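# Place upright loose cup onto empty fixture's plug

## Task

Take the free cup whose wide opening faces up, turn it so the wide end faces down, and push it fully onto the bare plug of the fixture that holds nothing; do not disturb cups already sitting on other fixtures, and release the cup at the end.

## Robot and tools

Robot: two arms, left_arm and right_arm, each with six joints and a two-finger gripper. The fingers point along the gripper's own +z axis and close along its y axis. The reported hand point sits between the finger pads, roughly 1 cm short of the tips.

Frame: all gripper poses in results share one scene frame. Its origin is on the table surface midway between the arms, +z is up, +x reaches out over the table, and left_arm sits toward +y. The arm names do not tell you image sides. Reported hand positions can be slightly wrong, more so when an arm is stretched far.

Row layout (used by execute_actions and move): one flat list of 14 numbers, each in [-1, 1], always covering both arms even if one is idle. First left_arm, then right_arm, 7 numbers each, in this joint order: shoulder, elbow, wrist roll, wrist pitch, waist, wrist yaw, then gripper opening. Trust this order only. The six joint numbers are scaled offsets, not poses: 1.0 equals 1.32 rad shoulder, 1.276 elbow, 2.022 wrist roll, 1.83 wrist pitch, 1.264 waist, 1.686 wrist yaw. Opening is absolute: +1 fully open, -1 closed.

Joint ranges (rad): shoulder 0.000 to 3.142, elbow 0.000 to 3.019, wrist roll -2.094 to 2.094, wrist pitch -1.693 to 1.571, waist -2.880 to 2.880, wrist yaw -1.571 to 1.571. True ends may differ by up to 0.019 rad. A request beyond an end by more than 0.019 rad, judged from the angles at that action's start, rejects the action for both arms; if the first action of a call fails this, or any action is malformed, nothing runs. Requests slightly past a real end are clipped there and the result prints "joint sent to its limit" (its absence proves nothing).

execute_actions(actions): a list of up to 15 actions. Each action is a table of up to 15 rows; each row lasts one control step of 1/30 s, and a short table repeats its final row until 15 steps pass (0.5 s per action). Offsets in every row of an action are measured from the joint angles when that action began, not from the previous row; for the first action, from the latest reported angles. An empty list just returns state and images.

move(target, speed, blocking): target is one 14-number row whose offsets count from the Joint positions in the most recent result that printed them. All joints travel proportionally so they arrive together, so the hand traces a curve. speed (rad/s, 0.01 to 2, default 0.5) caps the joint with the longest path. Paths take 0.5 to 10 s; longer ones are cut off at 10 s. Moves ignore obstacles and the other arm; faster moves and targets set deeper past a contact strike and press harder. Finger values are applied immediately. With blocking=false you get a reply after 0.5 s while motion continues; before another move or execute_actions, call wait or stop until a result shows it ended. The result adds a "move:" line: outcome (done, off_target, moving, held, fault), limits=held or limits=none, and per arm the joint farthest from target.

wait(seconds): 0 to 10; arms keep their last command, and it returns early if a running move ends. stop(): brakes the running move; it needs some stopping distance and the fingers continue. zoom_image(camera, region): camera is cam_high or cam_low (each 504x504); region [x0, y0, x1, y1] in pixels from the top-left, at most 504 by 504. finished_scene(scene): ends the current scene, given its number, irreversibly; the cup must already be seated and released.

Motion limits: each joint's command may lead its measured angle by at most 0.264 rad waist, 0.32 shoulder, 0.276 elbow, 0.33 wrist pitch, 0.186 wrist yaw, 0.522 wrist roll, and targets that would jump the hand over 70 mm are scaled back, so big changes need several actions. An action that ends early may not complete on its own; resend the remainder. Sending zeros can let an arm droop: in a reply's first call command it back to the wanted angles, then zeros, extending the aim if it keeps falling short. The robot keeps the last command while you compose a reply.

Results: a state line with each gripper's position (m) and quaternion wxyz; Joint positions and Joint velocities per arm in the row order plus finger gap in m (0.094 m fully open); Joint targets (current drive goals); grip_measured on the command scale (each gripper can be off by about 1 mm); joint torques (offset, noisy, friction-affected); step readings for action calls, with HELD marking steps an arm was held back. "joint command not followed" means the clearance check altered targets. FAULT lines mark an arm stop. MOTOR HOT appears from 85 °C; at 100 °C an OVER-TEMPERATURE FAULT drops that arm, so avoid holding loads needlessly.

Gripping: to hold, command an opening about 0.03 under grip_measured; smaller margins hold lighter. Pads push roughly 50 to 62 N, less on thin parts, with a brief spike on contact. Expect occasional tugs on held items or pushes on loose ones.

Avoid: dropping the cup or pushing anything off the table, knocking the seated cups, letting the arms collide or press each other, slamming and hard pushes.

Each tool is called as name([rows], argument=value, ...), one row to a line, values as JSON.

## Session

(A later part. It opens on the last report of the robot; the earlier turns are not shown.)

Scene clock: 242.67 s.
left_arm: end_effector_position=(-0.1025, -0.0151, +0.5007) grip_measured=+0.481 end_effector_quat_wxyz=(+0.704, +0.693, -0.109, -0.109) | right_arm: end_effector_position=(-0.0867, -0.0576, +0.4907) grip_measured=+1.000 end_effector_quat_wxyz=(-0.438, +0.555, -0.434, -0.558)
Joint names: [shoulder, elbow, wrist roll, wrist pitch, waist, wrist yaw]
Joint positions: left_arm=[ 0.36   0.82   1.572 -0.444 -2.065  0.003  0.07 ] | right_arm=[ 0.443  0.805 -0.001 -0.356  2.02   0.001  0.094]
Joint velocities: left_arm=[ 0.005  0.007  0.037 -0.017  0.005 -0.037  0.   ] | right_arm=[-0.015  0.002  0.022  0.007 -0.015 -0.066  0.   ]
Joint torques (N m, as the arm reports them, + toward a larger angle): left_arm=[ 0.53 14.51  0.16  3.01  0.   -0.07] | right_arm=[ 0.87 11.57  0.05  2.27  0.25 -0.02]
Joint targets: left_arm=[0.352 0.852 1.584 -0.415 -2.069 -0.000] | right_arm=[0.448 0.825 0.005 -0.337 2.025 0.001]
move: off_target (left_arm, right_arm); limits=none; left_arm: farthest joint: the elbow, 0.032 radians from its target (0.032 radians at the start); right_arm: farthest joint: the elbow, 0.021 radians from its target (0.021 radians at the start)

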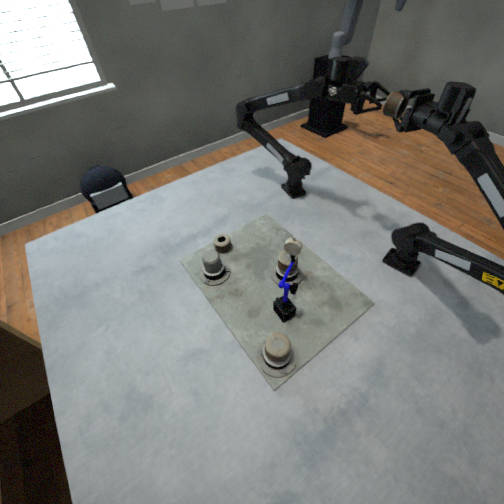

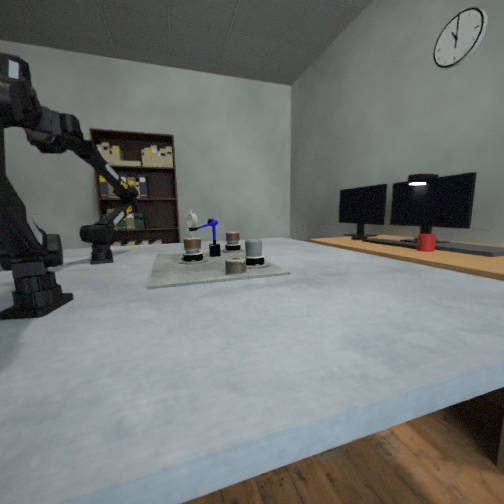

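move(target=[-0.006,0.025,0.006,0.0158,-0.003,-0.002,0.445,0.0667,0.016,0.003,0.0552,0.004,0,1], speed=0.1)

zoom_image(camera="cam_high", region=[355, 75, 415, 135])

zoom_image(camera="cam_low", region=[0, 90, 80, 170])

Scene clock: 252.10 s.
left_arm: end_effector_position=(-0.1025, -0.0151, +0.5005) grip_measured=+0.481 end_effector_quat_wxyz=(+0.704, +0.693, -0.109, -0.109) | right_arm: end_effector_position=(-0.0938, -0.0292, +0.4859) grip_measured=+1.000 end_effector_quat_wxyz=(-0.438, +0.555, -0.434, -0.558)
Joint names: [shoulder, elbow, wrist roll, wrist pitch, waist, wrist yaw]
Joint positions: left_arm=[ 0.36   0.82   1.572 -0.445 -2.065  0.003  0.07 ] | right_arm=[ 0.525  0.805 -0.001 -0.274  2.02   0.001  0.094]
Joint velocities: left_arm=[ 0.005 -0.002  0.022 -0.007  0.005 -0.037 -0.   ] | right_arm=[-0.005  0.007 -0.007 -0.002 -0.005  0.007  0.   ]
Joint torques (N m, as the arm reports them, + toward a larger angle): left_arm=[ 0.4  14.55  0.16  3.03  0.06 -0.07] | right_arm=[-0.02 11.76  0.05  2.26  0.25 -0.01]
Joint targets: left_arm=[0.352 0.852 1.584 -0.416 -2.069 -0.000] | right_arm=[0.531 0.825 0.005 -0.255 2.025 0.001]
move: off_target (left_arm, right_arm); limits=none; left_arm: farthest joint: the elbow, 0.032 radians from its target (0.032 radians at the start); right_arm: farthest joint: the elbow, 0.021 radians from its target (0.021 radians at the start)

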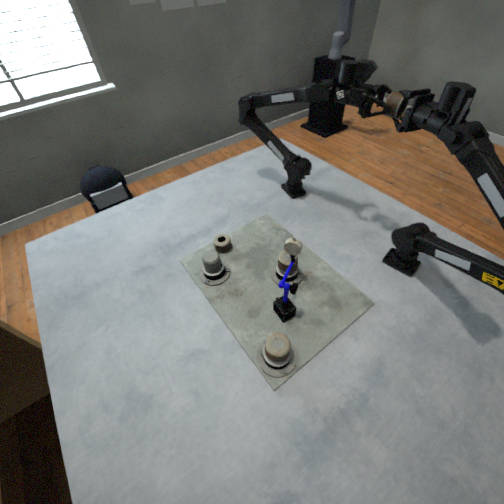

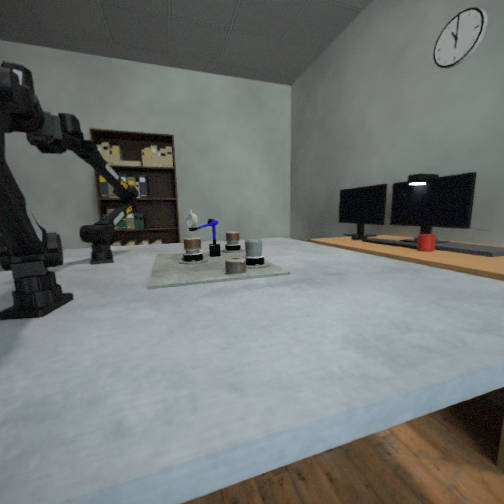

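Region (355, 75, 415, 135) of cam_high's 504x504 image, scaled by 8.400, with more detail than that image has.

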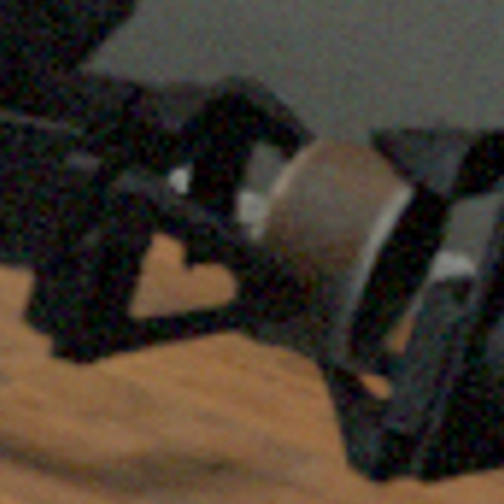

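Region (0, 90, 80, 170) of cam_low's 504x504 image, scaled by 6.300, with more detail than that image has.

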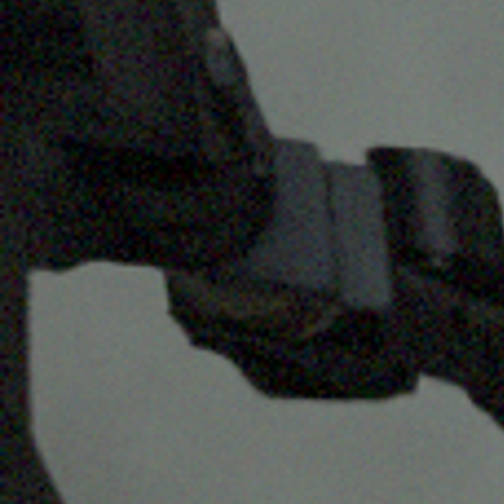

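execute_actions([
  [[-0.006,0.025,0.006,0.0158,-0.003,-0.002,0.445,0.007,0.016,0.003,0.012,0.004,0,0.97],[-0.006,0.025,0.006,0.0158,-0.003,-0.002,0.445,0.009,0.016,0.003,0.0135,0.004,0,0.94],[-0.006,0.025,0.006,0.0158,-0.003,-0.002,0.445,0.011,0.016,0.003,0.015,0.004,0,0.91],[-0.006,0.025,0.006,0.0158,-0.003,-0.002,0.445,0.013,0.016,0.003,0.0165,0.004,0,0.88],[-0.006,0.025,0.006,0.0158,-0.003,-0.002,0.445,0.013,0.016,0.003,0.0165,0.004,0,0.85],[-0.006,0.025,0.006,0.0158,-0.003,-0.002,0.445,0.013,0.016,0.003,0.0165,0.004,0,0.82],[-0.006,0.025,0.006,0.0158,-0.003,-0.002,0.445,0.013,0.016,0.003,0.0165,0.004,0,0.79],[-0.006,0.025,0.006,0.0158,-0.003,-0.002,0.445,0.013,0.016,0.003,0.0165,0.004,0,0.76],[-0.006,0.025,0.006,0.0158,-0.003,-0.002,0.445,0.013,0.016,0.003,0.0165,0.004,0,0.74],[-0.006,0.025,0.006,0.0158,-0.003,-0.002,0.445,0.013,0.016,0.003,0.0165,0.004,0,0.72],[-0.006,0.025,0.006,0.0158,-0.003,-0.002,0.445,0.013,0.016,0.003,0.0165,0.004,0,0.70],[-0.006,0.025,0.006,0.0158,-0.003,-0.002,0.445,0.013,0.016,0.003,0.0165,0.004,0,0.68],[-0.006,0.025,0.006,0.0158,-0.003,-0.002,0.445,0.013,0.016,0.003,0.0165,0.004,0,0.66],[-0.006,0.025,0.006,0.0158,-0.003,-0.002,0.445,0.013,0.016,0.003,0.0165,0.004,0,0.64]],
])

wait(seconds=0.3)

zoom_image(camera="cam_high", region=[355, 75, 415, 135])

Scene clock: 261.47 s.
left_arm: end_effector_position=(-0.1049, -0.0144, +0.5005) grip_measured=+0.481 end_effector_quat_wxyz=(+0.703, +0.693, -0.113, -0.113) | right_arm: end_effector_position=(-0.0918, -0.0261, +0.4867) grip_measured=+0.645 end_effector_quat_wxyz=(-0.443, +0.551, -0.437, -0.556)
Joint names: [shoulder, elbow, wrist roll, wrist pitch, waist, wrist yaw]
Joint positions: left_arm=[ 0.36   0.82   1.572 -0.445 -2.071  0.009  0.07 ] | right_arm=[ 0.532  0.805 -0.001 -0.262  2.019  0.014  0.077]
Joint velocities: left_arm=[ 0.005 -0.007  0.007  0.002 -0.015 -0.051 -0.   ] | right_arm=[-0.005  0.002  0.007 -0.017  0.005 -0.037 -0.005]
Joint torques (N m, as the arm reports them, + toward a larger angle): left_arm=[ 0.54 14.55  0.15  3.05  0.01 -0.29] | right_arm=[-0.02 11.74  0.05  2.32  0.12 -0.46]
Joint targets: left_arm=[0.352 0.852 1.584 -0.416 -2.069 -0.001] | right_arm=[0.542 0.825 0.005 -0.244 2.025 0.001]
Step readings (joint positions):
0: left_arm=[0.360 0.820 1.572 -0.445 -2.065 0.003] | right_arm=[0.525 0.805 -0.001 -0.274 2.020 0.001]
1: left_arm=[0.360 0.820 1.572 -0.445 -2.065 0.003] | right_arm=[0.525 0.805 -0.001 -0.274 2.020 0.001]
2: left_arm=[0.360 0.820 1.572 -0.445 -2.065 0.003] | right_arm=[0.525 0.805 -0.001 -0.272 2.020 0.001]
4: left_arm=[0.360 0.820 1.572 -0.445 -2.065 0.003] | right_arm=[0.527 0.805 -0.001 -0.268 2.020 0.001]
8: left_arm=[0.360 0.820 1.572 -0.445 -2.067 0.004] | right_arm=[0.531 0.805 -0.001 -0.263 2.020 0.009]
15: Joint positions above

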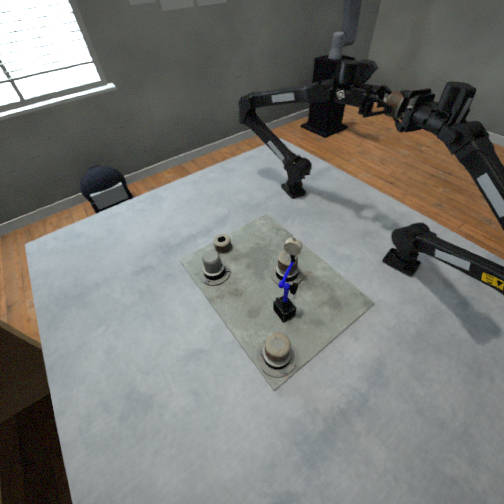

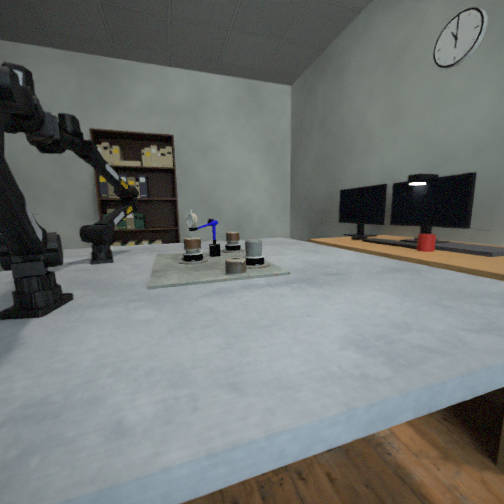

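Scene clock: 261.77 s.
left_arm: end_effector_position=(-0.1049, -0.0144, +0.5005) grip_measured=+0.481 end_effector_quat_wxyz=(+0.703, +0.693, -0.113, -0.113) | right_arm: end_effector_position=(-0.0918, -0.0261, +0.4867) grip_measured=+0.643 end_effector_quat_wxyz=(-0.443, +0.551, -0.437, -0.557)
Joint names: [shoulder, elbow, wrist roll, wrist pitch, waist, wrist yaw]
Joint positions: left_arm=[ 0.36   0.82   1.572 -0.445 -2.071  0.009  0.07 ] | right_arm=[ 0.532  0.805 -0.001 -0.261  2.019  0.014  0.077]
Joint velocities: left_arm=[-0.005 -0.007  0.022 -0.007 -0.005  0.037 -0.   ] | right_arm=[-0.005 -0.012  0.007  0.007 -0.015 -0.066  0.001]
Joint torques (N m, as the arm reports them, + toward a larger angle): left_arm=[ 0.35 14.57  0.16  3.02  0.41 -0.31] | right_arm=[ 0.25 11.71  0.05  2.2   0.31 -0.47]
Joint targets: left_arm=[0.352 0.852 1.584 -0.416 -2.069 -0.001] | right_arm=[0.542 0.825 0.005 -0.244 2.025 0.001]
wait: 0.30 s; at rest by 0.17 s

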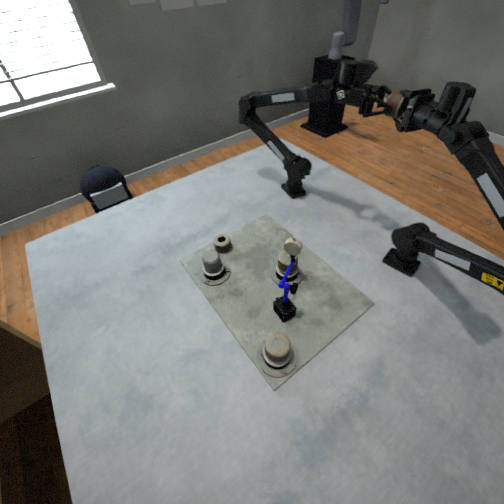

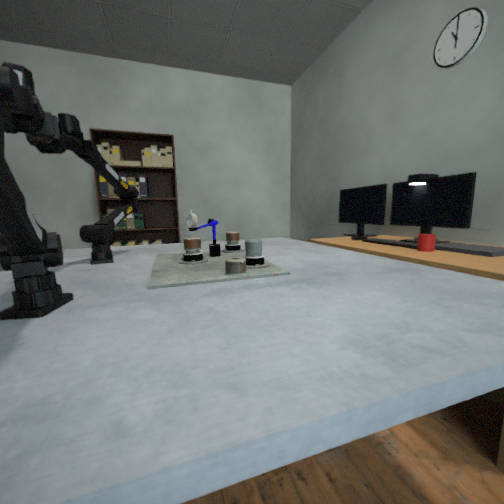

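Region (355, 75, 415, 135) of cam_high's 504x504 image, scaled by 8.400, with more detail than that image has.

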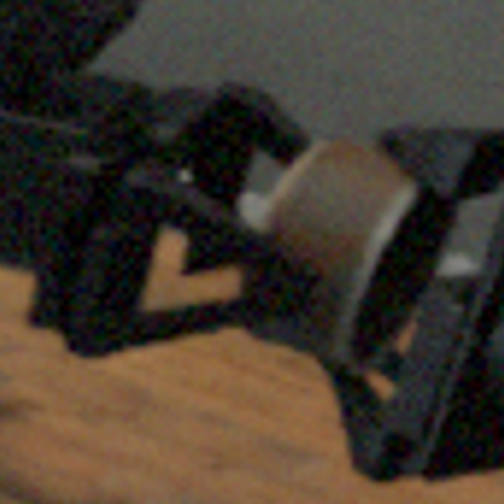

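execute_actions([
  [[-0.006,0.025,0.006,0.0158,0,-0.005,0.445,0.004,0.016,0.003,0.009,0.002,-0.008,0.66],[-0.006,0.025,0.006,0.0158,0,-0.005,0.445,0.004,0.016,0.003,0.009,-0.001,-0.008,0.66],[-0.006,0.025,0.006,0.0158,0,-0.005,0.445,0.004,0.016,0.003,0.009,-0.004,-0.008,0.66],[-0.006,0.025,0.006,0.0158,0,-0.005,0.445,0.004,0.016,0.003,0.009,-0.007,-0.008,0.66],[-0.006,0.025,0.006,0.014,0,-0.005,0.445,0.004,0.016,0.003,0.009,-0.010,-0.008,0.66],[-0.006,0.025,0.006,0.012,0,-0.005,0.445,0.004,0.016,0.003,0.009,-0.013,-0.008,0.66],[-0.006,0.025,0.006,0.010,0,-0.005,0.445,0.004,0.016,0.003,0.009,-0.016,-0.008,0.66],[-0.006,0.025,0.006,0.008,0,-0.005,0.445,0.004,0.016,0.003,0.009,-0.018,-0.008,0.66],[-0.006,0.025,0.006,0.006,0,-0.005,0.445,0.004,0.016,0.003,0.009,-0.020,-0.008,0.66],[-0.006,0.025,0.006,0.004,0,-0.005,0.445,0.004,0.016,0.003,0.009,-0.020,-0.008,0.66],[-0.006,0.025,0.006,0.002,0,-0.005,0.445,0.004,0.016,0.003,0.009,-0.020,-0.008,0.66],[-0.006,0.025,0.006,0.0,0,-0.005,0.445,0.004,0.016,0.003,0.009,-0.020,-0.008,0.66],[-0.006,0.025,0.006,-0.002,0,-0.005,0.445,0.004,0.016,0.003,0.009,-0.020,-0.008,0.66],[-0.006,0.025,0.006,-0.004,0,-0.005,0.445,0.004,0.016,0.003,0.009,-0.020,-0.008,0.66]],
])

wait(seconds=0.3)

zoom_image(camera="cam_high", region=[355, 75, 415, 135])

Scene clock: 273.83 s.
left_arm: end_effector_position=(-0.1044, -0.0146, +0.4989) grip_measured=+0.481 end_effector_quat_wxyz=(+0.701, +0.695, -0.112, -0.112) | right_arm: end_effector_position=(-0.0872, -0.0250, +0.4867) grip_measured=+0.658 end_effector_quat_wxyz=(-0.445, +0.549, -0.439, -0.555)
Joint names: [shoulder, elbow, wrist roll, wrist pitch, waist, wrist yaw]
Joint positions: left_arm=[ 0.36   0.82   1.572 -0.452 -2.071  0.005  0.07 ] | right_arm=[ 0.532  0.805 -0.001 -0.261  2.     0.004  0.078]
Joint velocities: left_arm=[-0.005  0.012 -0.007 -0.076 -0.024 -0.007  0.   ] | right_arm=[-0.015  0.007  0.007 -0.017  0.005  0.051 -0.   ]
Joint torques (N m, as the arm reports them, + toward a larger angle): left_arm=[ 0.28 14.43  0.16  2.22  0.29 -0.12] | right_arm=[-0.24 11.83  0.06  2.19 -0.71 -0.11]
Joint targets: left_arm=[0.352 0.852 1.584 -0.452 -2.071 0.000] | right_arm=[0.538 0.825 0.005 -0.245 1.994 0.001]
Step readings (joint positions):
0: left_arm=[0.360 0.820 1.572 -0.445 -2.071 0.009] | right_arm=[0.532 0.805 -0.001 -0.261 2.019 0.014]
1: left_arm=[0.360 0.820 1.572 -0.445 -2.071 0.009] | right_arm=[0.532 0.805 -0.001 -0.261 2.019 0.014]
2: left_arm=[0.360 0.820 1.572 -0.445 -2.071 0.009] | right_arm=[0.532 0.805 -0.001 -0.261 2.019 0.014]
4: left_arm=[0.360 0.820 1.572 -0.445 -2.071 0.009] | right_arm=[0.532 0.805 -0.001 -0.261 2.017 0.011]
8: left_arm=[0.360 0.820 1.572 -0.445 -2.071 0.005] | right_arm=[0.532 0.805 -0.001 -0.261 2.009 0.004]
15: Joint positions above

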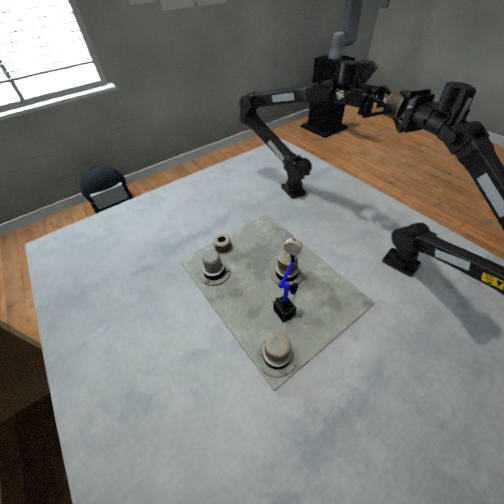

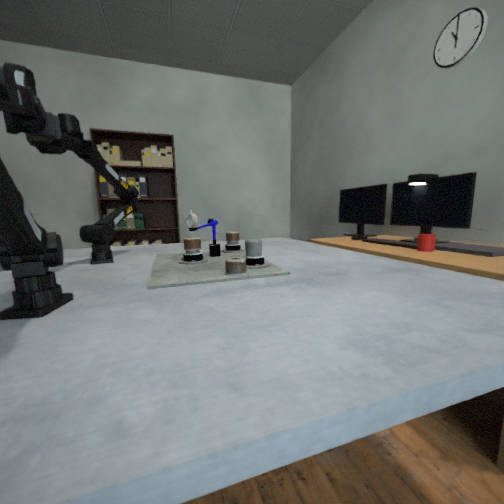

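Scene clock: 274.13 s.
left_arm: end_effector_position=(-0.1044, -0.0146, +0.4978) grip_measured=+0.481 end_effector_quat_wxyz=(+0.700, +0.697, -0.112, -0.111) | right_arm: end_effector_position=(-0.0872, -0.0250, +0.4867) grip_measured=+0.658 end_effector_quat_wxyz=(-0.445, +0.549, -0.439, -0.555)
Joint names: [shoulder, elbow, wrist roll, wrist pitch, waist, wrist yaw]
Joint positions: left_arm=[ 0.36   0.82   1.572 -0.456 -2.071  0.005  0.07 ] | right_arm=[ 0.532  0.805 -0.001 -0.261  2.     0.004  0.078]
Joint velocities: left_arm=[ 0.005  0.007  0.037 -0.007 -0.005 -0.066 -0.   ] | right_arm=[ 0.015 -0.002 -0.051 -0.002 -0.005 -0.066  0.001]
Joint torques (N m, as the arm reports them, + toward a larger angle): left_arm=[ 0.48 14.52  0.16  2.2   0.31 -0.11] | right_arm=[-0.1  11.79  0.05  2.16 -0.69 -0.11]
Joint targets: left_arm=[0.352 0.852 1.584 -0.452 -2.071 0.000] | right_arm=[0.538 0.825 0.005 -0.245 1.994 0.001]
wait: 0.30 s; at rest by 0.23 s

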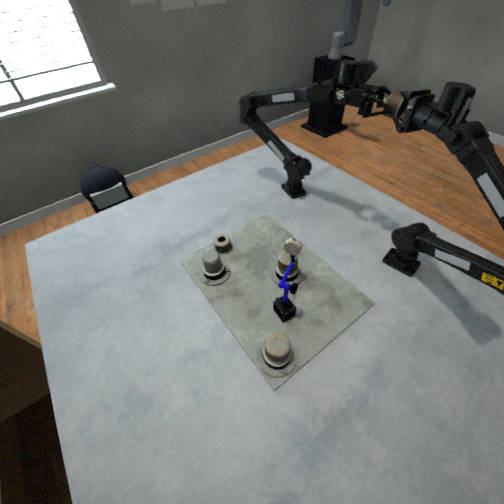

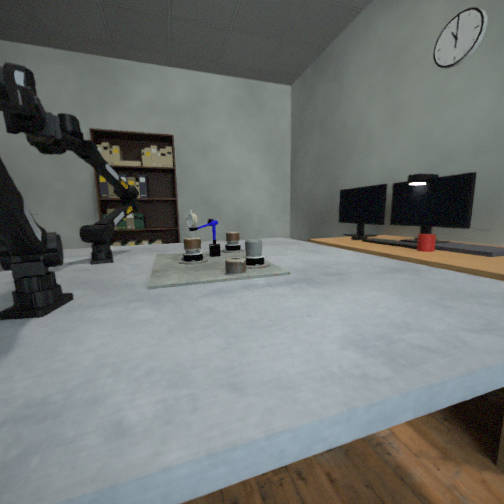

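Region (355, 75, 415, 135) of cam_high's 504x504 image, scaled by 8.400, with more detail than that image has.

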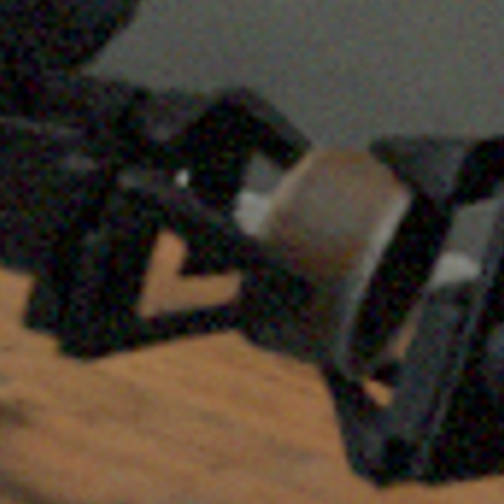

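execute_actions([
  [[-0.006,0.025,0.006,0.004,0,-0.003,0.445,0.004,0.016,0.003,0.009,-0.002,-0.002,0.64],[-0.006,0.025,0.006,0.004,0,-0.003,0.445,0.004,0.016,0.003,0.009,-0.002,-0.002,0.62],[-0.006,0.025,0.006,0.004,0,-0.003,0.445,0.004,0.016,0.003,0.009,-0.002,-0.002,0.60],[-0.006,0.025,0.006,0.004,0,-0.003,0.445,0.004,0.016,0.003,0.009,-0.002,-0.002,0.58],[-0.006,0.025,0.006,0.004,0,-0.003,0.445,0.004,0.016,0.003,0.009,-0.002,-0.002,0.56],[-0.006,0.025,0.006,0.004,0,-0.003,0.445,0.004,0.016,0.003,0.009,-0.002,-0.002,0.545],[-0.006,0.025,0.006,0.004,0,-0.003,0.445,0.004,0.016,0.003,0.009,-0.002,-0.002,0.53],[-0.006,0.025,0.006,0.004,0,-0.003,0.445,0.004,0.016,0.003,0.009,-0.002,-0.002,0.515],[-0.006,0.025,0.006,0.004,0,-0.003,0.445,0.004,0.016,0.003,0.009,-0.002,-0.002,0.50],[-0.006,0.025,0.006,0.004,0,-0.003,0.445,0.004,0.016,0.003,0.009,-0.002,-0.002,0.49],[-0.006,0.025,0.006,0.004,0,-0.003,0.445,0.004,0.016,0.003,0.009,-0.002,-0.002,0.48],[-0.006,0.025,0.006,0.004,0,-0.003,0.445,0.004,0.016,0.003,0.009,-0.002,-0.002,0.47],[-0.006,0.025,0.006,0.004,0,-0.003,0.445,0.004,0.016,0.003,0.009,-0.002,-0.002,0.46],[-0.006,0.025,0.006,0.004,0,-0.003,0.445,0.004,0.016,0.003,0.009,-0.002,-0.002,0.45],[-0.006,0.025,0.006,0.004,0,-0.003,0.445,0.004,0.016,0.003,0.009,-0.002,-0.002,0.44]],
])

wait(seconds=0.3)

zoom_image(camera="cam_high", region=[355, 75, 415, 135])

Scene clock: 281.73 s.
left_arm: end_effector_position=(-0.1041, -0.0146, +0.4978) grip_measured=+0.481 end_effector_quat_wxyz=(+0.700, +0.697, -0.111, -0.111) | right_arm: end_effector_position=(-0.0875, -0.0251, +0.4867) grip_measured=+0.491 end_effector_quat_wxyz=(-0.445, +0.549, -0.439, -0.555)
Joint names: [shoulder, elbow, wrist roll, wrist pitch, waist, wrist yaw]
Joint positions: left_arm=[ 0.36   0.82   1.572 -0.456 -2.071  0.003  0.07 ] | right_arm=[ 0.532  0.805 -0.001 -0.261  2.     0.002  0.07 ]
Joint velocities: left_arm=[-0.005  0.007  0.022 -0.022  0.005  0.022 -0.001] | right_arm=[-0.005  0.002 -0.081 -0.002 -0.015 -0.022 -0.001]
Joint torques (N m, as the arm reports them, + toward a larger angle): left_arm=[ 0.38 14.54  0.16  2.34  0.27 -0.07] | right_arm=[-0.16 11.78  0.05  2.18 -0.35 -0.08]
Joint targets: left_arm=[0.352 0.852 1.584 -0.449 -2.071 -0.000] | right_arm=[0.538 0.825 0.005 -0.245 1.998 0.000]
Step readings (joint positions):
0: left_arm=[0.360 0.820 1.572 -0.456 -2.071 0.005] | right_arm=[0.532 0.805 -0.001 -0.261 2.000 0.004]
1: left_arm=[0.360 0.820 1.572 -0.456 -2.071 0.005] | right_arm=[0.532 0.805 -0.001 -0.261 2.000 0.003]
2: left_arm=[0.360 0.820 1.572 -0.456 -2.071 0.004] | right_arm=[0.532 0.805 -0.001 -0.261 2.000 0.003]
4: left_arm=[0.360 0.820 1.572 -0.456 -2.071 0.004] | right_arm=[0.532 0.805 -0.001 -0.261 2.000 0.003]
8: left_arm=[0.360 0.820 1.572 -0.456 -2.071 0.004] | right_arm=[0.532 0.805 -0.001 -0.261 2.000 0.002]
15: Joint positions above

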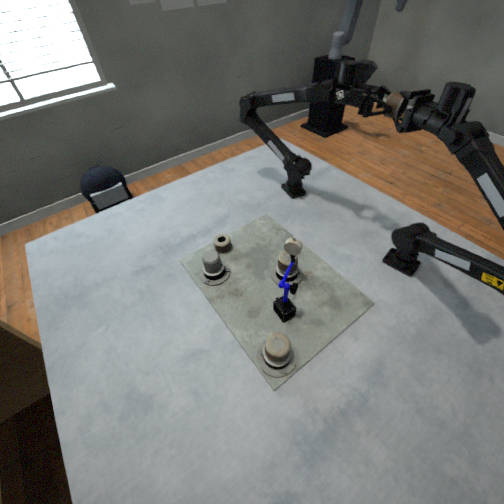

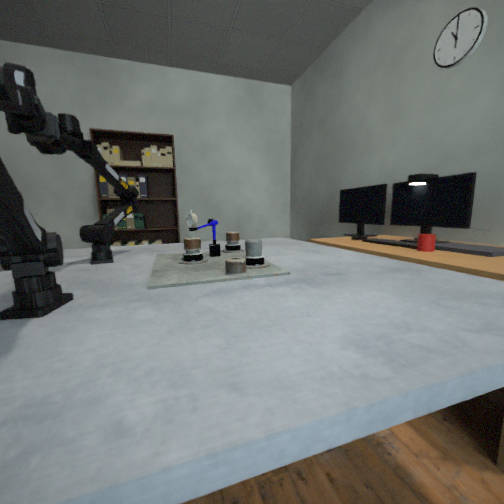

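Scene clock: 282.03 s.
left_arm: end_effector_position=(-0.1041, -0.0146, +0.4978) grip_measured=+0.481 end_effector_quat_wxyz=(+0.700, +0.697, -0.111, -0.111) | right_arm: end_effector_position=(-0.0875, -0.0251, +0.4867) grip_measured=+0.491 end_effector_quat_wxyz=(-0.445, +0.549, -0.439, -0.555)
Joint names: [shoulder, elbow, wrist roll, wrist pitch, waist, wrist yaw]
Joint positions: left_arm=[ 0.36   0.82   1.572 -0.456 -2.071  0.003  0.07 ] | right_arm=[ 0.532  0.805 -0.001 -0.261  2.     0.002  0.07 ]
Joint velocities: left_arm=[-0.005 -0.007  0.051 -0.012  0.005 -0.051 -0.   ] | right_arm=[-0.005  0.002 -0.037 -0.012 -0.015 -0.022 -0.001]
Joint torques (N m, as the arm reports them, + toward a larger angle): left_arm=[ 0.41 14.59  0.15  2.32  0.28 -0.07] | right_arm=[-0.14 11.75  0.05  2.18 -0.35 -0.08]
Joint targets: left_arm=[0.352 0.852 1.584 -0.449 -2.071 -0.000] | right_arm=[0.538 0.825 0.005 -0.245 1.998 0.000]
wait: 0.30 s; at rest by 0.17 s

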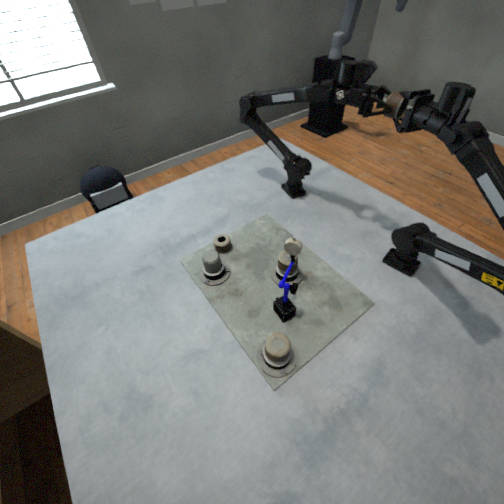

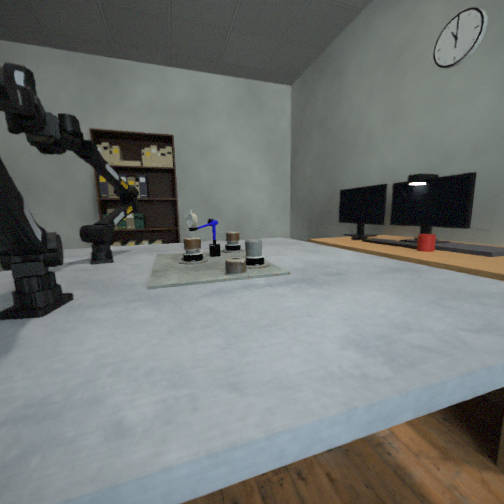

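Region (355, 75, 415, 135) of cam_high's 504x504 image, scaled by 8.400, with more detail than that image has.

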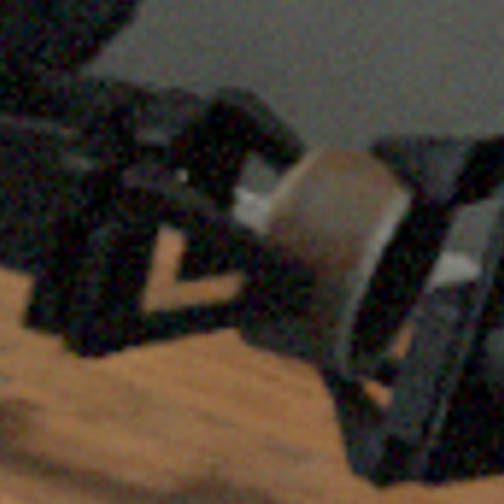

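execute_actions([
  [[-0.006,0.024,0.006,0.004,0,-0.002,0.455,0.004,0.018,0.003,0.010,-0.002,-0.001,0.44],[-0.006,0.023,0.006,0.0035,0,-0.002,0.465,0.004,0.020,0.003,0.011,-0.002,-0.001,0.44],[-0.006,0.022,0.006,0.003,0,-0.002,0.473,0.004,0.022,0.003,0.012,-0.002,-0.001,0.44],[-0.006,0.020,0.006,0.0025,0,-0.002,0.48,0.004,0.024,0.003,0.013,-0.002,-0.001,0.44],[-0.006,0.018,0.006,0.002,0,-0.002,0.49,0.004,0.026,0.003,0.014,-0.002,-0.001,0.44],[-0.006,0.016,0.006,0.002,0,-0.002,0.51,0.004,0.0275,0.003,0.014,-0.002,-0.001,0.44],[-0.006,0.014,0.006,0.002,0,-0.002,0.55,0.004,0.0275,0.003,0.014,-0.002,-0.001,0.44],[-0.006,0.012,0.006,0.002,0,-0.002,0.60,0.004,0.0275,0.003,0.014,-0.002,-0.001,0.44],[-0.006,0.012,0.006,0.002,0,-0.002,0.66,0.004,0.0275,0.003,0.014,-0.002,-0.001,0.44],[-0.006,0.012,0.006,0.002,0,-0.002,0.72,0.004,0.0275,0.003,0.014,-0.002,-0.001,0.44],[-0.006,0.012,0.006,0.002,0,-0.002,0.78,0.004,0.0275,0.003,0.014,-0.002,-0.001,0.44],[-0.006,0.012,0.006,0.002,0,-0.002,0.84,0.004,0.0275,0.003,0.014,-0.002,-0.001,0.44],[-0.006,0.012,0.006,0.002,0,-0.002,0.90,0.004,0.0275,0.003,0.014,-0.002,-0.001,0.44],[-0.006,0.012,0.006,0.002,0,-0.002,0.95,0.004,0.0275,0.003,0.014,-0.002,-0.001,0.44],[-0.006,0.012,0.006,0.002,0,-0.002,1,0.004,0.0275,0.003,0.014,-0.002,-0.001,0.44]],
  [[-0.012,0.012,0.006,-0.008,0,0,1,0.004,0.0275,0.003,0.014,-0.002,-0.001,0.44],[-0.022,0.012,0.006,-0.015,0,0,1,0.004,0.0275,0.003,0.014,-0.002,-0.001,0.44],[-0.034,0.012,0.006,-0.023,0,0,1,0.004,0.0275,0.003,0.014,-0.002,-0.001,0.44],[-0.048,0.012,0.006,-0.033,0,0,1,0.004,0.0275,0.003,0.014,-0.002,-0.001,0.44],[-0.063,0.012,0.006,-0.043,0,0,1,0.004,0.0275,0.003,0.014,-0.002,-0.001,0.44],[-0.078,0.012,0.006,-0.054,0,0,1,0.004,0.0275,0.003,0.014,-0.002,-0.001,0.44],[-0.093,0.012,0.006,-0.065,0,0,1,0.004,0.0275,0.003,0.014,-0.002,-0.001,0.44],[-0.108,0.012,0.006,-0.076,0,0,1,0.004,0.0275,0.003,0.014,-0.002,-0.001,0.44],[-0.123,0.012,0.006,-0.087,0,0,1,0.004,0.0275,0.003,0.014,-0.002,-0.001,0.44],[-0.138,0.012,0.006,-0.098,0,0,1,0.004,0.0275,0.003,0.014,-0.002,-0.001,0.44],[-0.152,0.012,0.006,-0.108,0,0,1,0.004,0.0275,0.003,0.014,-0.002,-0.001,0.44],[-0.164,0.012,0.006,-0.117,0,0,1,0.004,0.0275,0.003,0.014,-0.002,-0.001,0.44],[-0.174,0.012,0.006,-0.124,0,0,1,0.004,0.0275,0.003,0.014,-0.002,-0.001,0.44],[-0.180,0.012,0.006,-0.129,0,0,1,0.004,0.0275,0.003,0.014,-0.002,-0.001,0.44],[-0.182,0.012,0.006,-0.131,0,0,1,0.004,0.0275,0.003,0.014,-0.002,-0.001,0.44]],
])

wait(seconds=0.4)

zoom_image(camera="cam_high", region=[345, 65, 435, 155])

Scene clock: 294.10 s.
left_arm: end_effector_position=(-0.0792, +0.0626, +0.4941) grip_measured=+1.000 end_effector_quat_wxyz=(+0.703, +0.693, -0.111, -0.111) | right_arm: end_effector_position=(-0.0885, -0.0210, +0.4836) grip_measured=+0.489 end_effector_quat_wxyz=(-0.442, +0.551, -0.442, -0.553)
Joint names: [shoulder, elbow, wrist roll, wrist pitch, waist, wrist yaw]
Joint positions: left_arm=[ 0.138  0.82   1.573 -0.668 -2.071  0.003  0.094] | right_arm=[ 0.544  0.805  0.002 -0.258  2.     0.002  0.07 ]
Joint velocities: left_arm=[-0.396 -0.002  0.007 -0.31  -0.015  0.007  0.   ] | right_arm=[-0.015 -0.007 -0.022  0.007 -0.005 -0.022 -0.001]
Joint torques (N m, as the arm reports them, + toward a larger angle): left_arm=[ 5.78 12.03  0.16  1.73  0.26  0.07] | right_arm=[-0.71 13.04  0.05  2.53 -0.41 -0.07]
Joint targets: left_arm=[0.120 0.835 1.585 -0.696 -2.071 0.003] | right_arm=[0.544 0.840 0.008 -0.233 1.998 0.000]
Step readings (joint positions; steps 1 to 15: 1st action; 16 to 30: 2nd action):
0: left_arm=[0.360 0.820 1.572 -0.456 -2.071 0.003] | right_arm=[0.532 0.805 -0.001 -0.261 2.000 0.002]
1: left_arm=[0.360 0.820 1.572 -0.456 -2.071 0.003] | right_arm=[0.532 0.805 -0.001 -0.261 2.000 0.002]
2: left_arm=[0.360 0.820 1.572 -0.456 -2.071 0.003] | right_arm=[0.532 0.805 -0.001 -0.261 2.000 0.002]
4: left_arm=[0.360 0.820 1.572 -0.456 -2.071 0.003] | right_arm=[0.532 0.805 -0.001 -0.260 2.000 0.002]
8: left_arm=[0.360 0.820 1.573 -0.456 -2.071 0.003] | right_arm=[0.532 0.805 0.002 -0.258 2.000 0.002]
15: left_arm=[0.360 0.820 1.573 -0.456 -2.071 0.003] | right_arm=[0.538 0.805 0.002 -0.258 2.000 0.002]
16: left_arm=[0.360 0.820 1.573 -0.457 -2.071 0.003] | right_arm=[0.539 0.805 0.002 -0.258 2.000 0.002]
17: left_arm=[0.359 0.820 1.573 -0.461 -2.071 0.003] | right_arm=[0.539 0.805 0.002 -0.258 2.000 0.002]
19: left_arm=[0.351 0.820 1.573 -0.480 -2.071 0.003] | right_arm=[0.541 0.805 0.002 -0.258 2.000 0.002]
23: left_arm=[0.290 0.820 1.573 -0.549 -2.071 0.003] | right_arm=[0.544 0.805 0.002 -0.258 2.000 0.002]
30: Joint positions above

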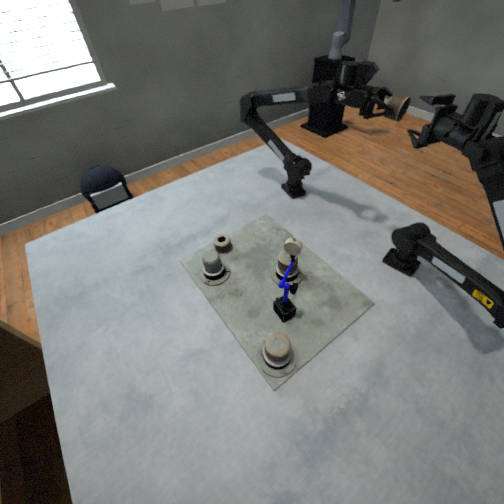

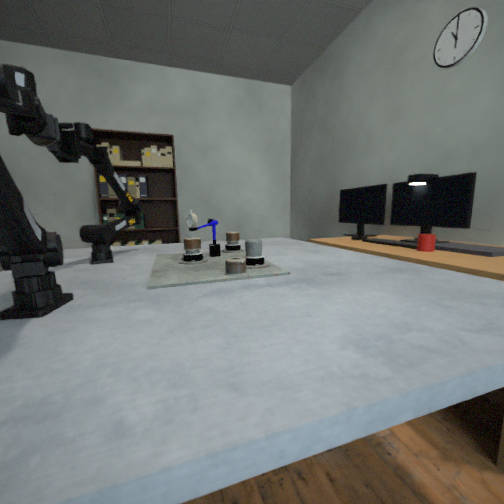

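Scene clock: 294.50 s.
left_arm: end_effector_position=(-0.0772, +0.0686, +0.4922) grip_measured=+1.000 end_effector_quat_wxyz=(+0.703, +0.694, -0.111, -0.111) | right_arm: end_effector_position=(-0.0885, -0.0210, +0.4836) grip_measured=+0.489 end_effector_quat_wxyz=(-0.442, +0.551, -0.442, -0.553)
Joint names: [shoulder, elbow, wrist roll, wrist pitch, waist, wrist yaw]
Joint positions: left_arm=[ 0.12   0.82   1.573 -0.688 -2.071  0.003  0.094] | right_arm=[ 0.544  0.805  0.002 -0.258  2.     0.002  0.07 ]
Joint velocities: left_arm=[-0.024  0.002 -0.022  0.002 -0.015 -0.022  0.   ] | right_arm=[ 0.005 -0.007 -0.007 -0.002  0.005 -0.022  0.   ]
Joint torques (N m, as the arm reports them, + toward a larger angle): left_arm=[ 4.83 11.72  0.16  1.82  0.26  0.08] | right_arm=[-0.7  12.98  0.06  2.53 -0.42 -0.07]
Joint targets: left_arm=[0.120 0.835 1.585 -0.696 -2.071 0.003] | right_arm=[0.544 0.840 0.008 -0.233 1.998 0.000]
wait: 0.40 s; at rest by 0.37 s

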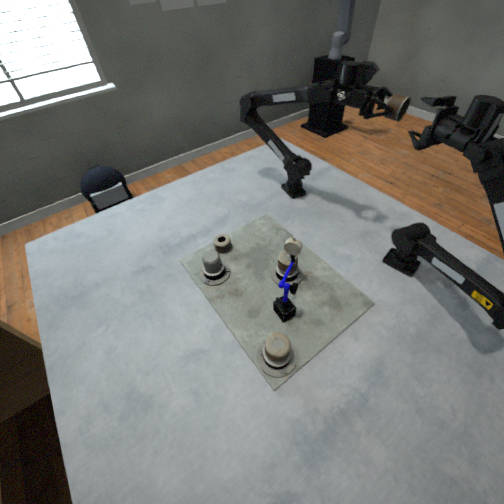

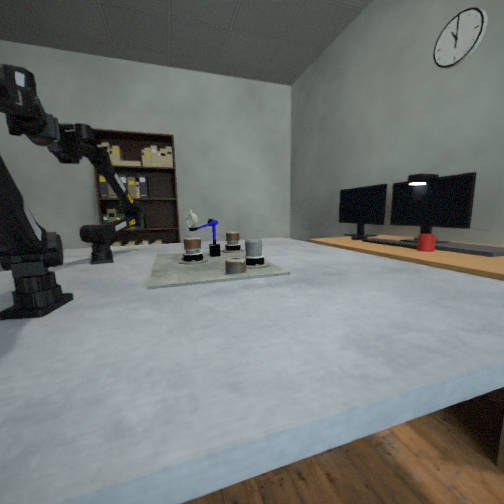

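Region (345, 65, 435, 155) of cam_high's 504x504 image, scaled by 5.600, with more detail than that image has.

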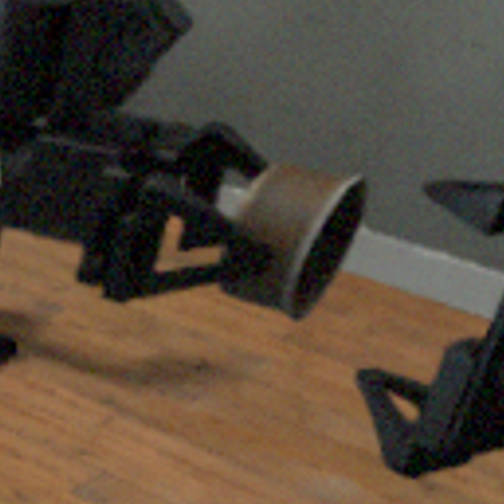

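move(target=[0.379,0.995,0,0.212,0,0,1,0.497,0.427,0,-0.722,-0.87,0,0.44], speed=0.65)

Scene clock: 314.70 s.
left_arm: end_effector_position=(+0.0196, +0.3685, +1.0089) grip_measured=+1.000 end_effector_quat_wxyz=(+0.969, +0.193, -0.032, -0.152) | right_arm: end_effector_position=(+0.2573, -0.1397, +0.2925) grip_measured=+0.489 end_effector_quat_wxyz=(+0.036, -0.337, +0.941, +0.012)
Joint names: [shoulder, elbow, wrist roll, wrist pitch, waist, wrist yaw]
Joint positions: left_arm=[ 0.604  2.086  1.573 -0.306 -2.071  0.003  0.094] | right_arm=[ 1.204  1.28   0.002 -1.573  0.895  0.002  0.07 ]
Joint velocities: left_arm=[-0.005 -0.012 -0.037 -0.002 -0.015  0.037  0.   ] | right_arm=[-0.005 -0.032 -0.007 -0.012 -0.005  0.11   0.001]
Joint torques (N m, as the arm reports them, + toward a larger angle): left_arm=[12.4   2.28  0.08  1.04  0.29 -0.04] | right_arm=[-7.73 14.63 -0.02 -0.26  0.32 -0.03]
Joint targets: left_arm=[0.620 2.090 1.573 -0.300 -2.071 0.003] | right_arm=[1.200 1.350 0.002 -1.580 0.901 0.002]
move: off_target (right_arm); limits=none; left_arm: farthest joint: the shoulder, 0.017 radians from its target (0.500 radians at the start); right_arm: farthest joint: the elbow, 0.069 radians from its target (0.545 radians at the start)

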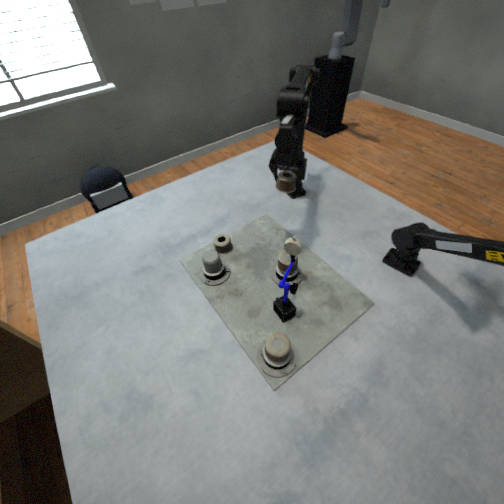

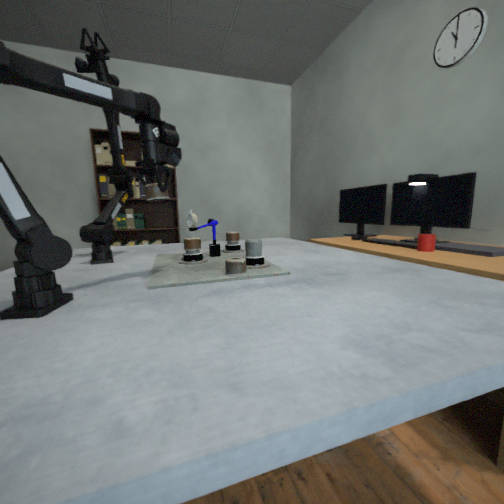

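execute_actions(actions=[])

Scene clock: 325.53 s.
left_arm: end_effector_position=(+0.0196, +0.3685, +1.0089) grip_measured=+1.000 end_effector_quat_wxyz=(+0.969, +0.193, -0.032, -0.152) | right_arm: end_effector_position=(+0.2573, -0.1397, +0.2925) grip_measured=+0.489 end_effector_quat_wxyz=(+0.036, -0.337, +0.941, +0.012)
Joint names: [shoulder, elbow, wrist roll, wrist pitch, waist, wrist yaw]
Joint positions: left_arm=[ 0.604  2.086  1.573 -0.306 -2.071  0.003  0.094] | right_arm=[ 1.204  1.28   0.002 -1.573  0.895  0.002  0.07 ]
Joint velocities: left_arm=[-0.005 -0.017 -0.022 -0.007 -0.015  0.007  0.   ] | right_arm=[ 0.005  0.017  0.007  0.002 -0.005  0.037 -0.001]
Joint torques (N m, as the arm reports them, + toward a larger angle): left_arm=[12.34  2.26  0.09  1.06  0.33 -0.04] | right_arm=[-7.65 14.62 -0.02 -0.21  0.34 -0.03]
Joint targets: left_arm=[0.620 2.090 1.573 -0.300 -2.071 0.003] | right_arm=[1.200 1.350 0.002 -1.580 0.901 0.002]

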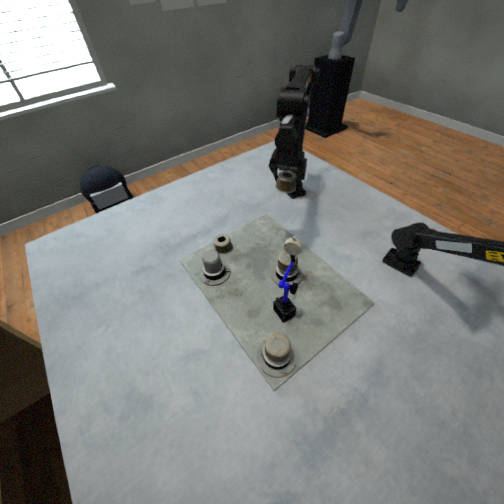

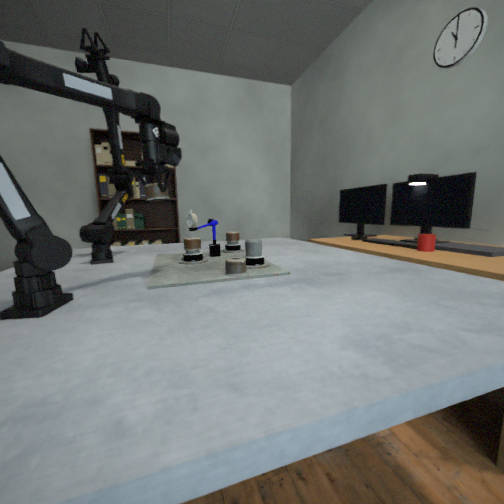

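zoom_image(camera="cam_high", region=[250, 140, 330, 220])

zoom_image(camera="cam_low", region=[120, 150, 200, 230])

Region (250, 140, 330, 220) of cam_high's 504x504 image, scaled by 6.300, with more detail than that image has.

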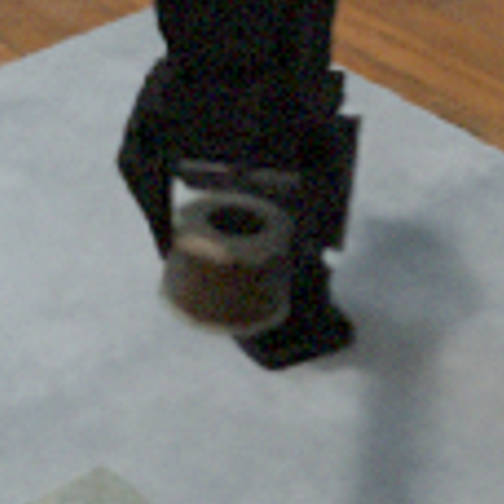

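Region (120, 150, 200, 230) of cam_low's 504x504 image, scaled by 6.300, with more detail than that image has.

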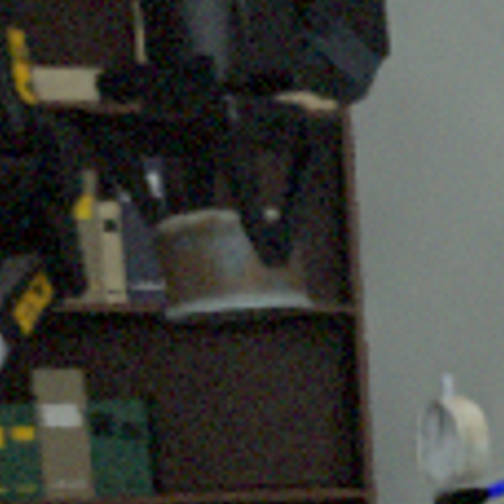

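move(target=[0.592, 0.596, 0, 0.211, 0, 0, 1, 0.6485, 0.670, 0, -0.004, -0.280, 0, 0.44], speed=0.55)

Scene clock: 339.23 s.
left_arm: end_effector_position=(-0.0442, +0.1710, +1.1397) grip_measured=+1.000 end_effector_quat_wxyz=(+0.988, +0.027, -0.006, -0.155) | right_arm: end_effector_position=(+0.5974, -0.1534, +0.1794) grip_measured=+0.489 end_effector_quat_wxyz=(-0.006, -0.163, +0.987, -0.002)
Joint names: [shoulder, elbow, wrist roll, wrist pitch, waist, wrist yaw]
Joint positions: left_arm=[ 1.394  2.838  1.573  0.073 -2.071  0.003  0.094] | right_arm=[ 2.078  2.069  0.002 -1.575  0.535  0.002  0.07 ]
Joint velocities: left_arm=[-0.015 -0.017  0.051 -0.002 -0.015 -0.051  0.   ] | right_arm=[-0.005  0.012 -0.007  0.017  0.005  0.022 -0.   ]
Joint torques (N m, as the arm reports them, + toward a larger angle): left_arm=[-3.95  2.54  0.12  0.54  0.3  -0.04] | right_arm=[-20.46  14.28  -0.02  -0.3    0.53  -0.02]
Joint targets: left_arm=[1.385 2.846 1.573 0.080 -2.071 0.003] | right_arm=[2.060 2.135 0.002 -1.580 0.541 0.002]
move: off_target (right_arm); limits=none; left_arm: farthest joint: the shoulder, 0.009 radians from its target (0.782 radians at the start); right_arm: farthest joint: the elbow, 0.066 radians from its target (0.854 radians at the start)

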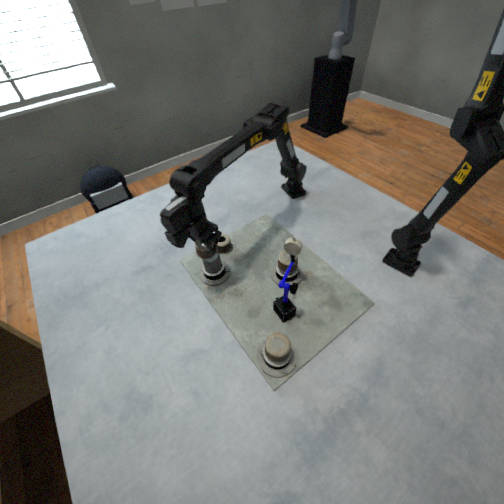

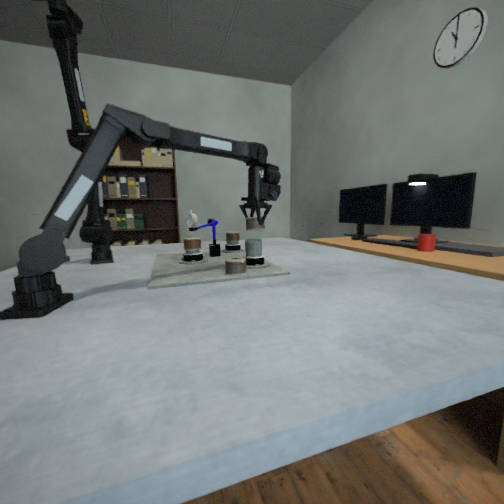

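zoom_image(camera="cam_low", region=[225, 195, 285, 275])

zoom_image(camera="cam_high", region=[175, 210, 255, 290])

Region (225, 195, 285, 275) of cam_low's 504x504 image, scaled by 6.300, with more detail than that image has; it fills the left 378 columns of this view, and the rest is white.

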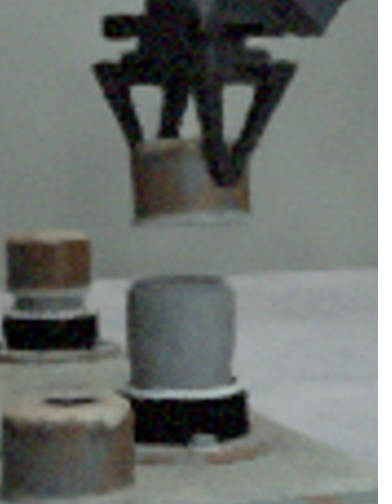

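Region (175, 210, 255, 290) of cam_high's 504x504 image, scaled by 6.300, with more detail than that image has.

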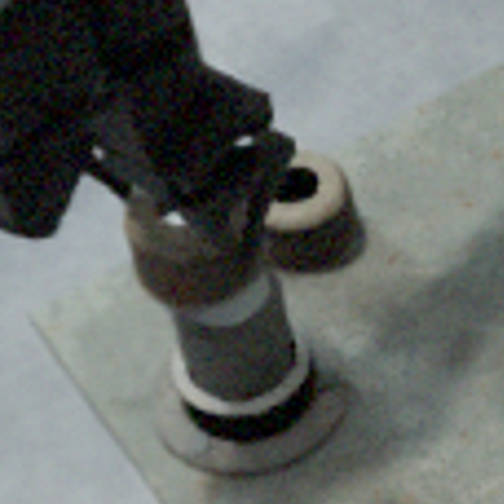

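zoom_image(camera="cam_low", region=[238, 208, 274, 250])

Region (238, 208, 274, 250) of cam_low's 504x504 image, scaled by 12.000, with more detail than that image has; it fills the left 432 columns of this view, and the rest is white.

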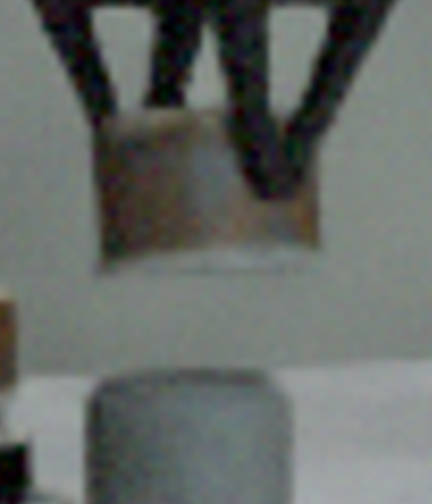

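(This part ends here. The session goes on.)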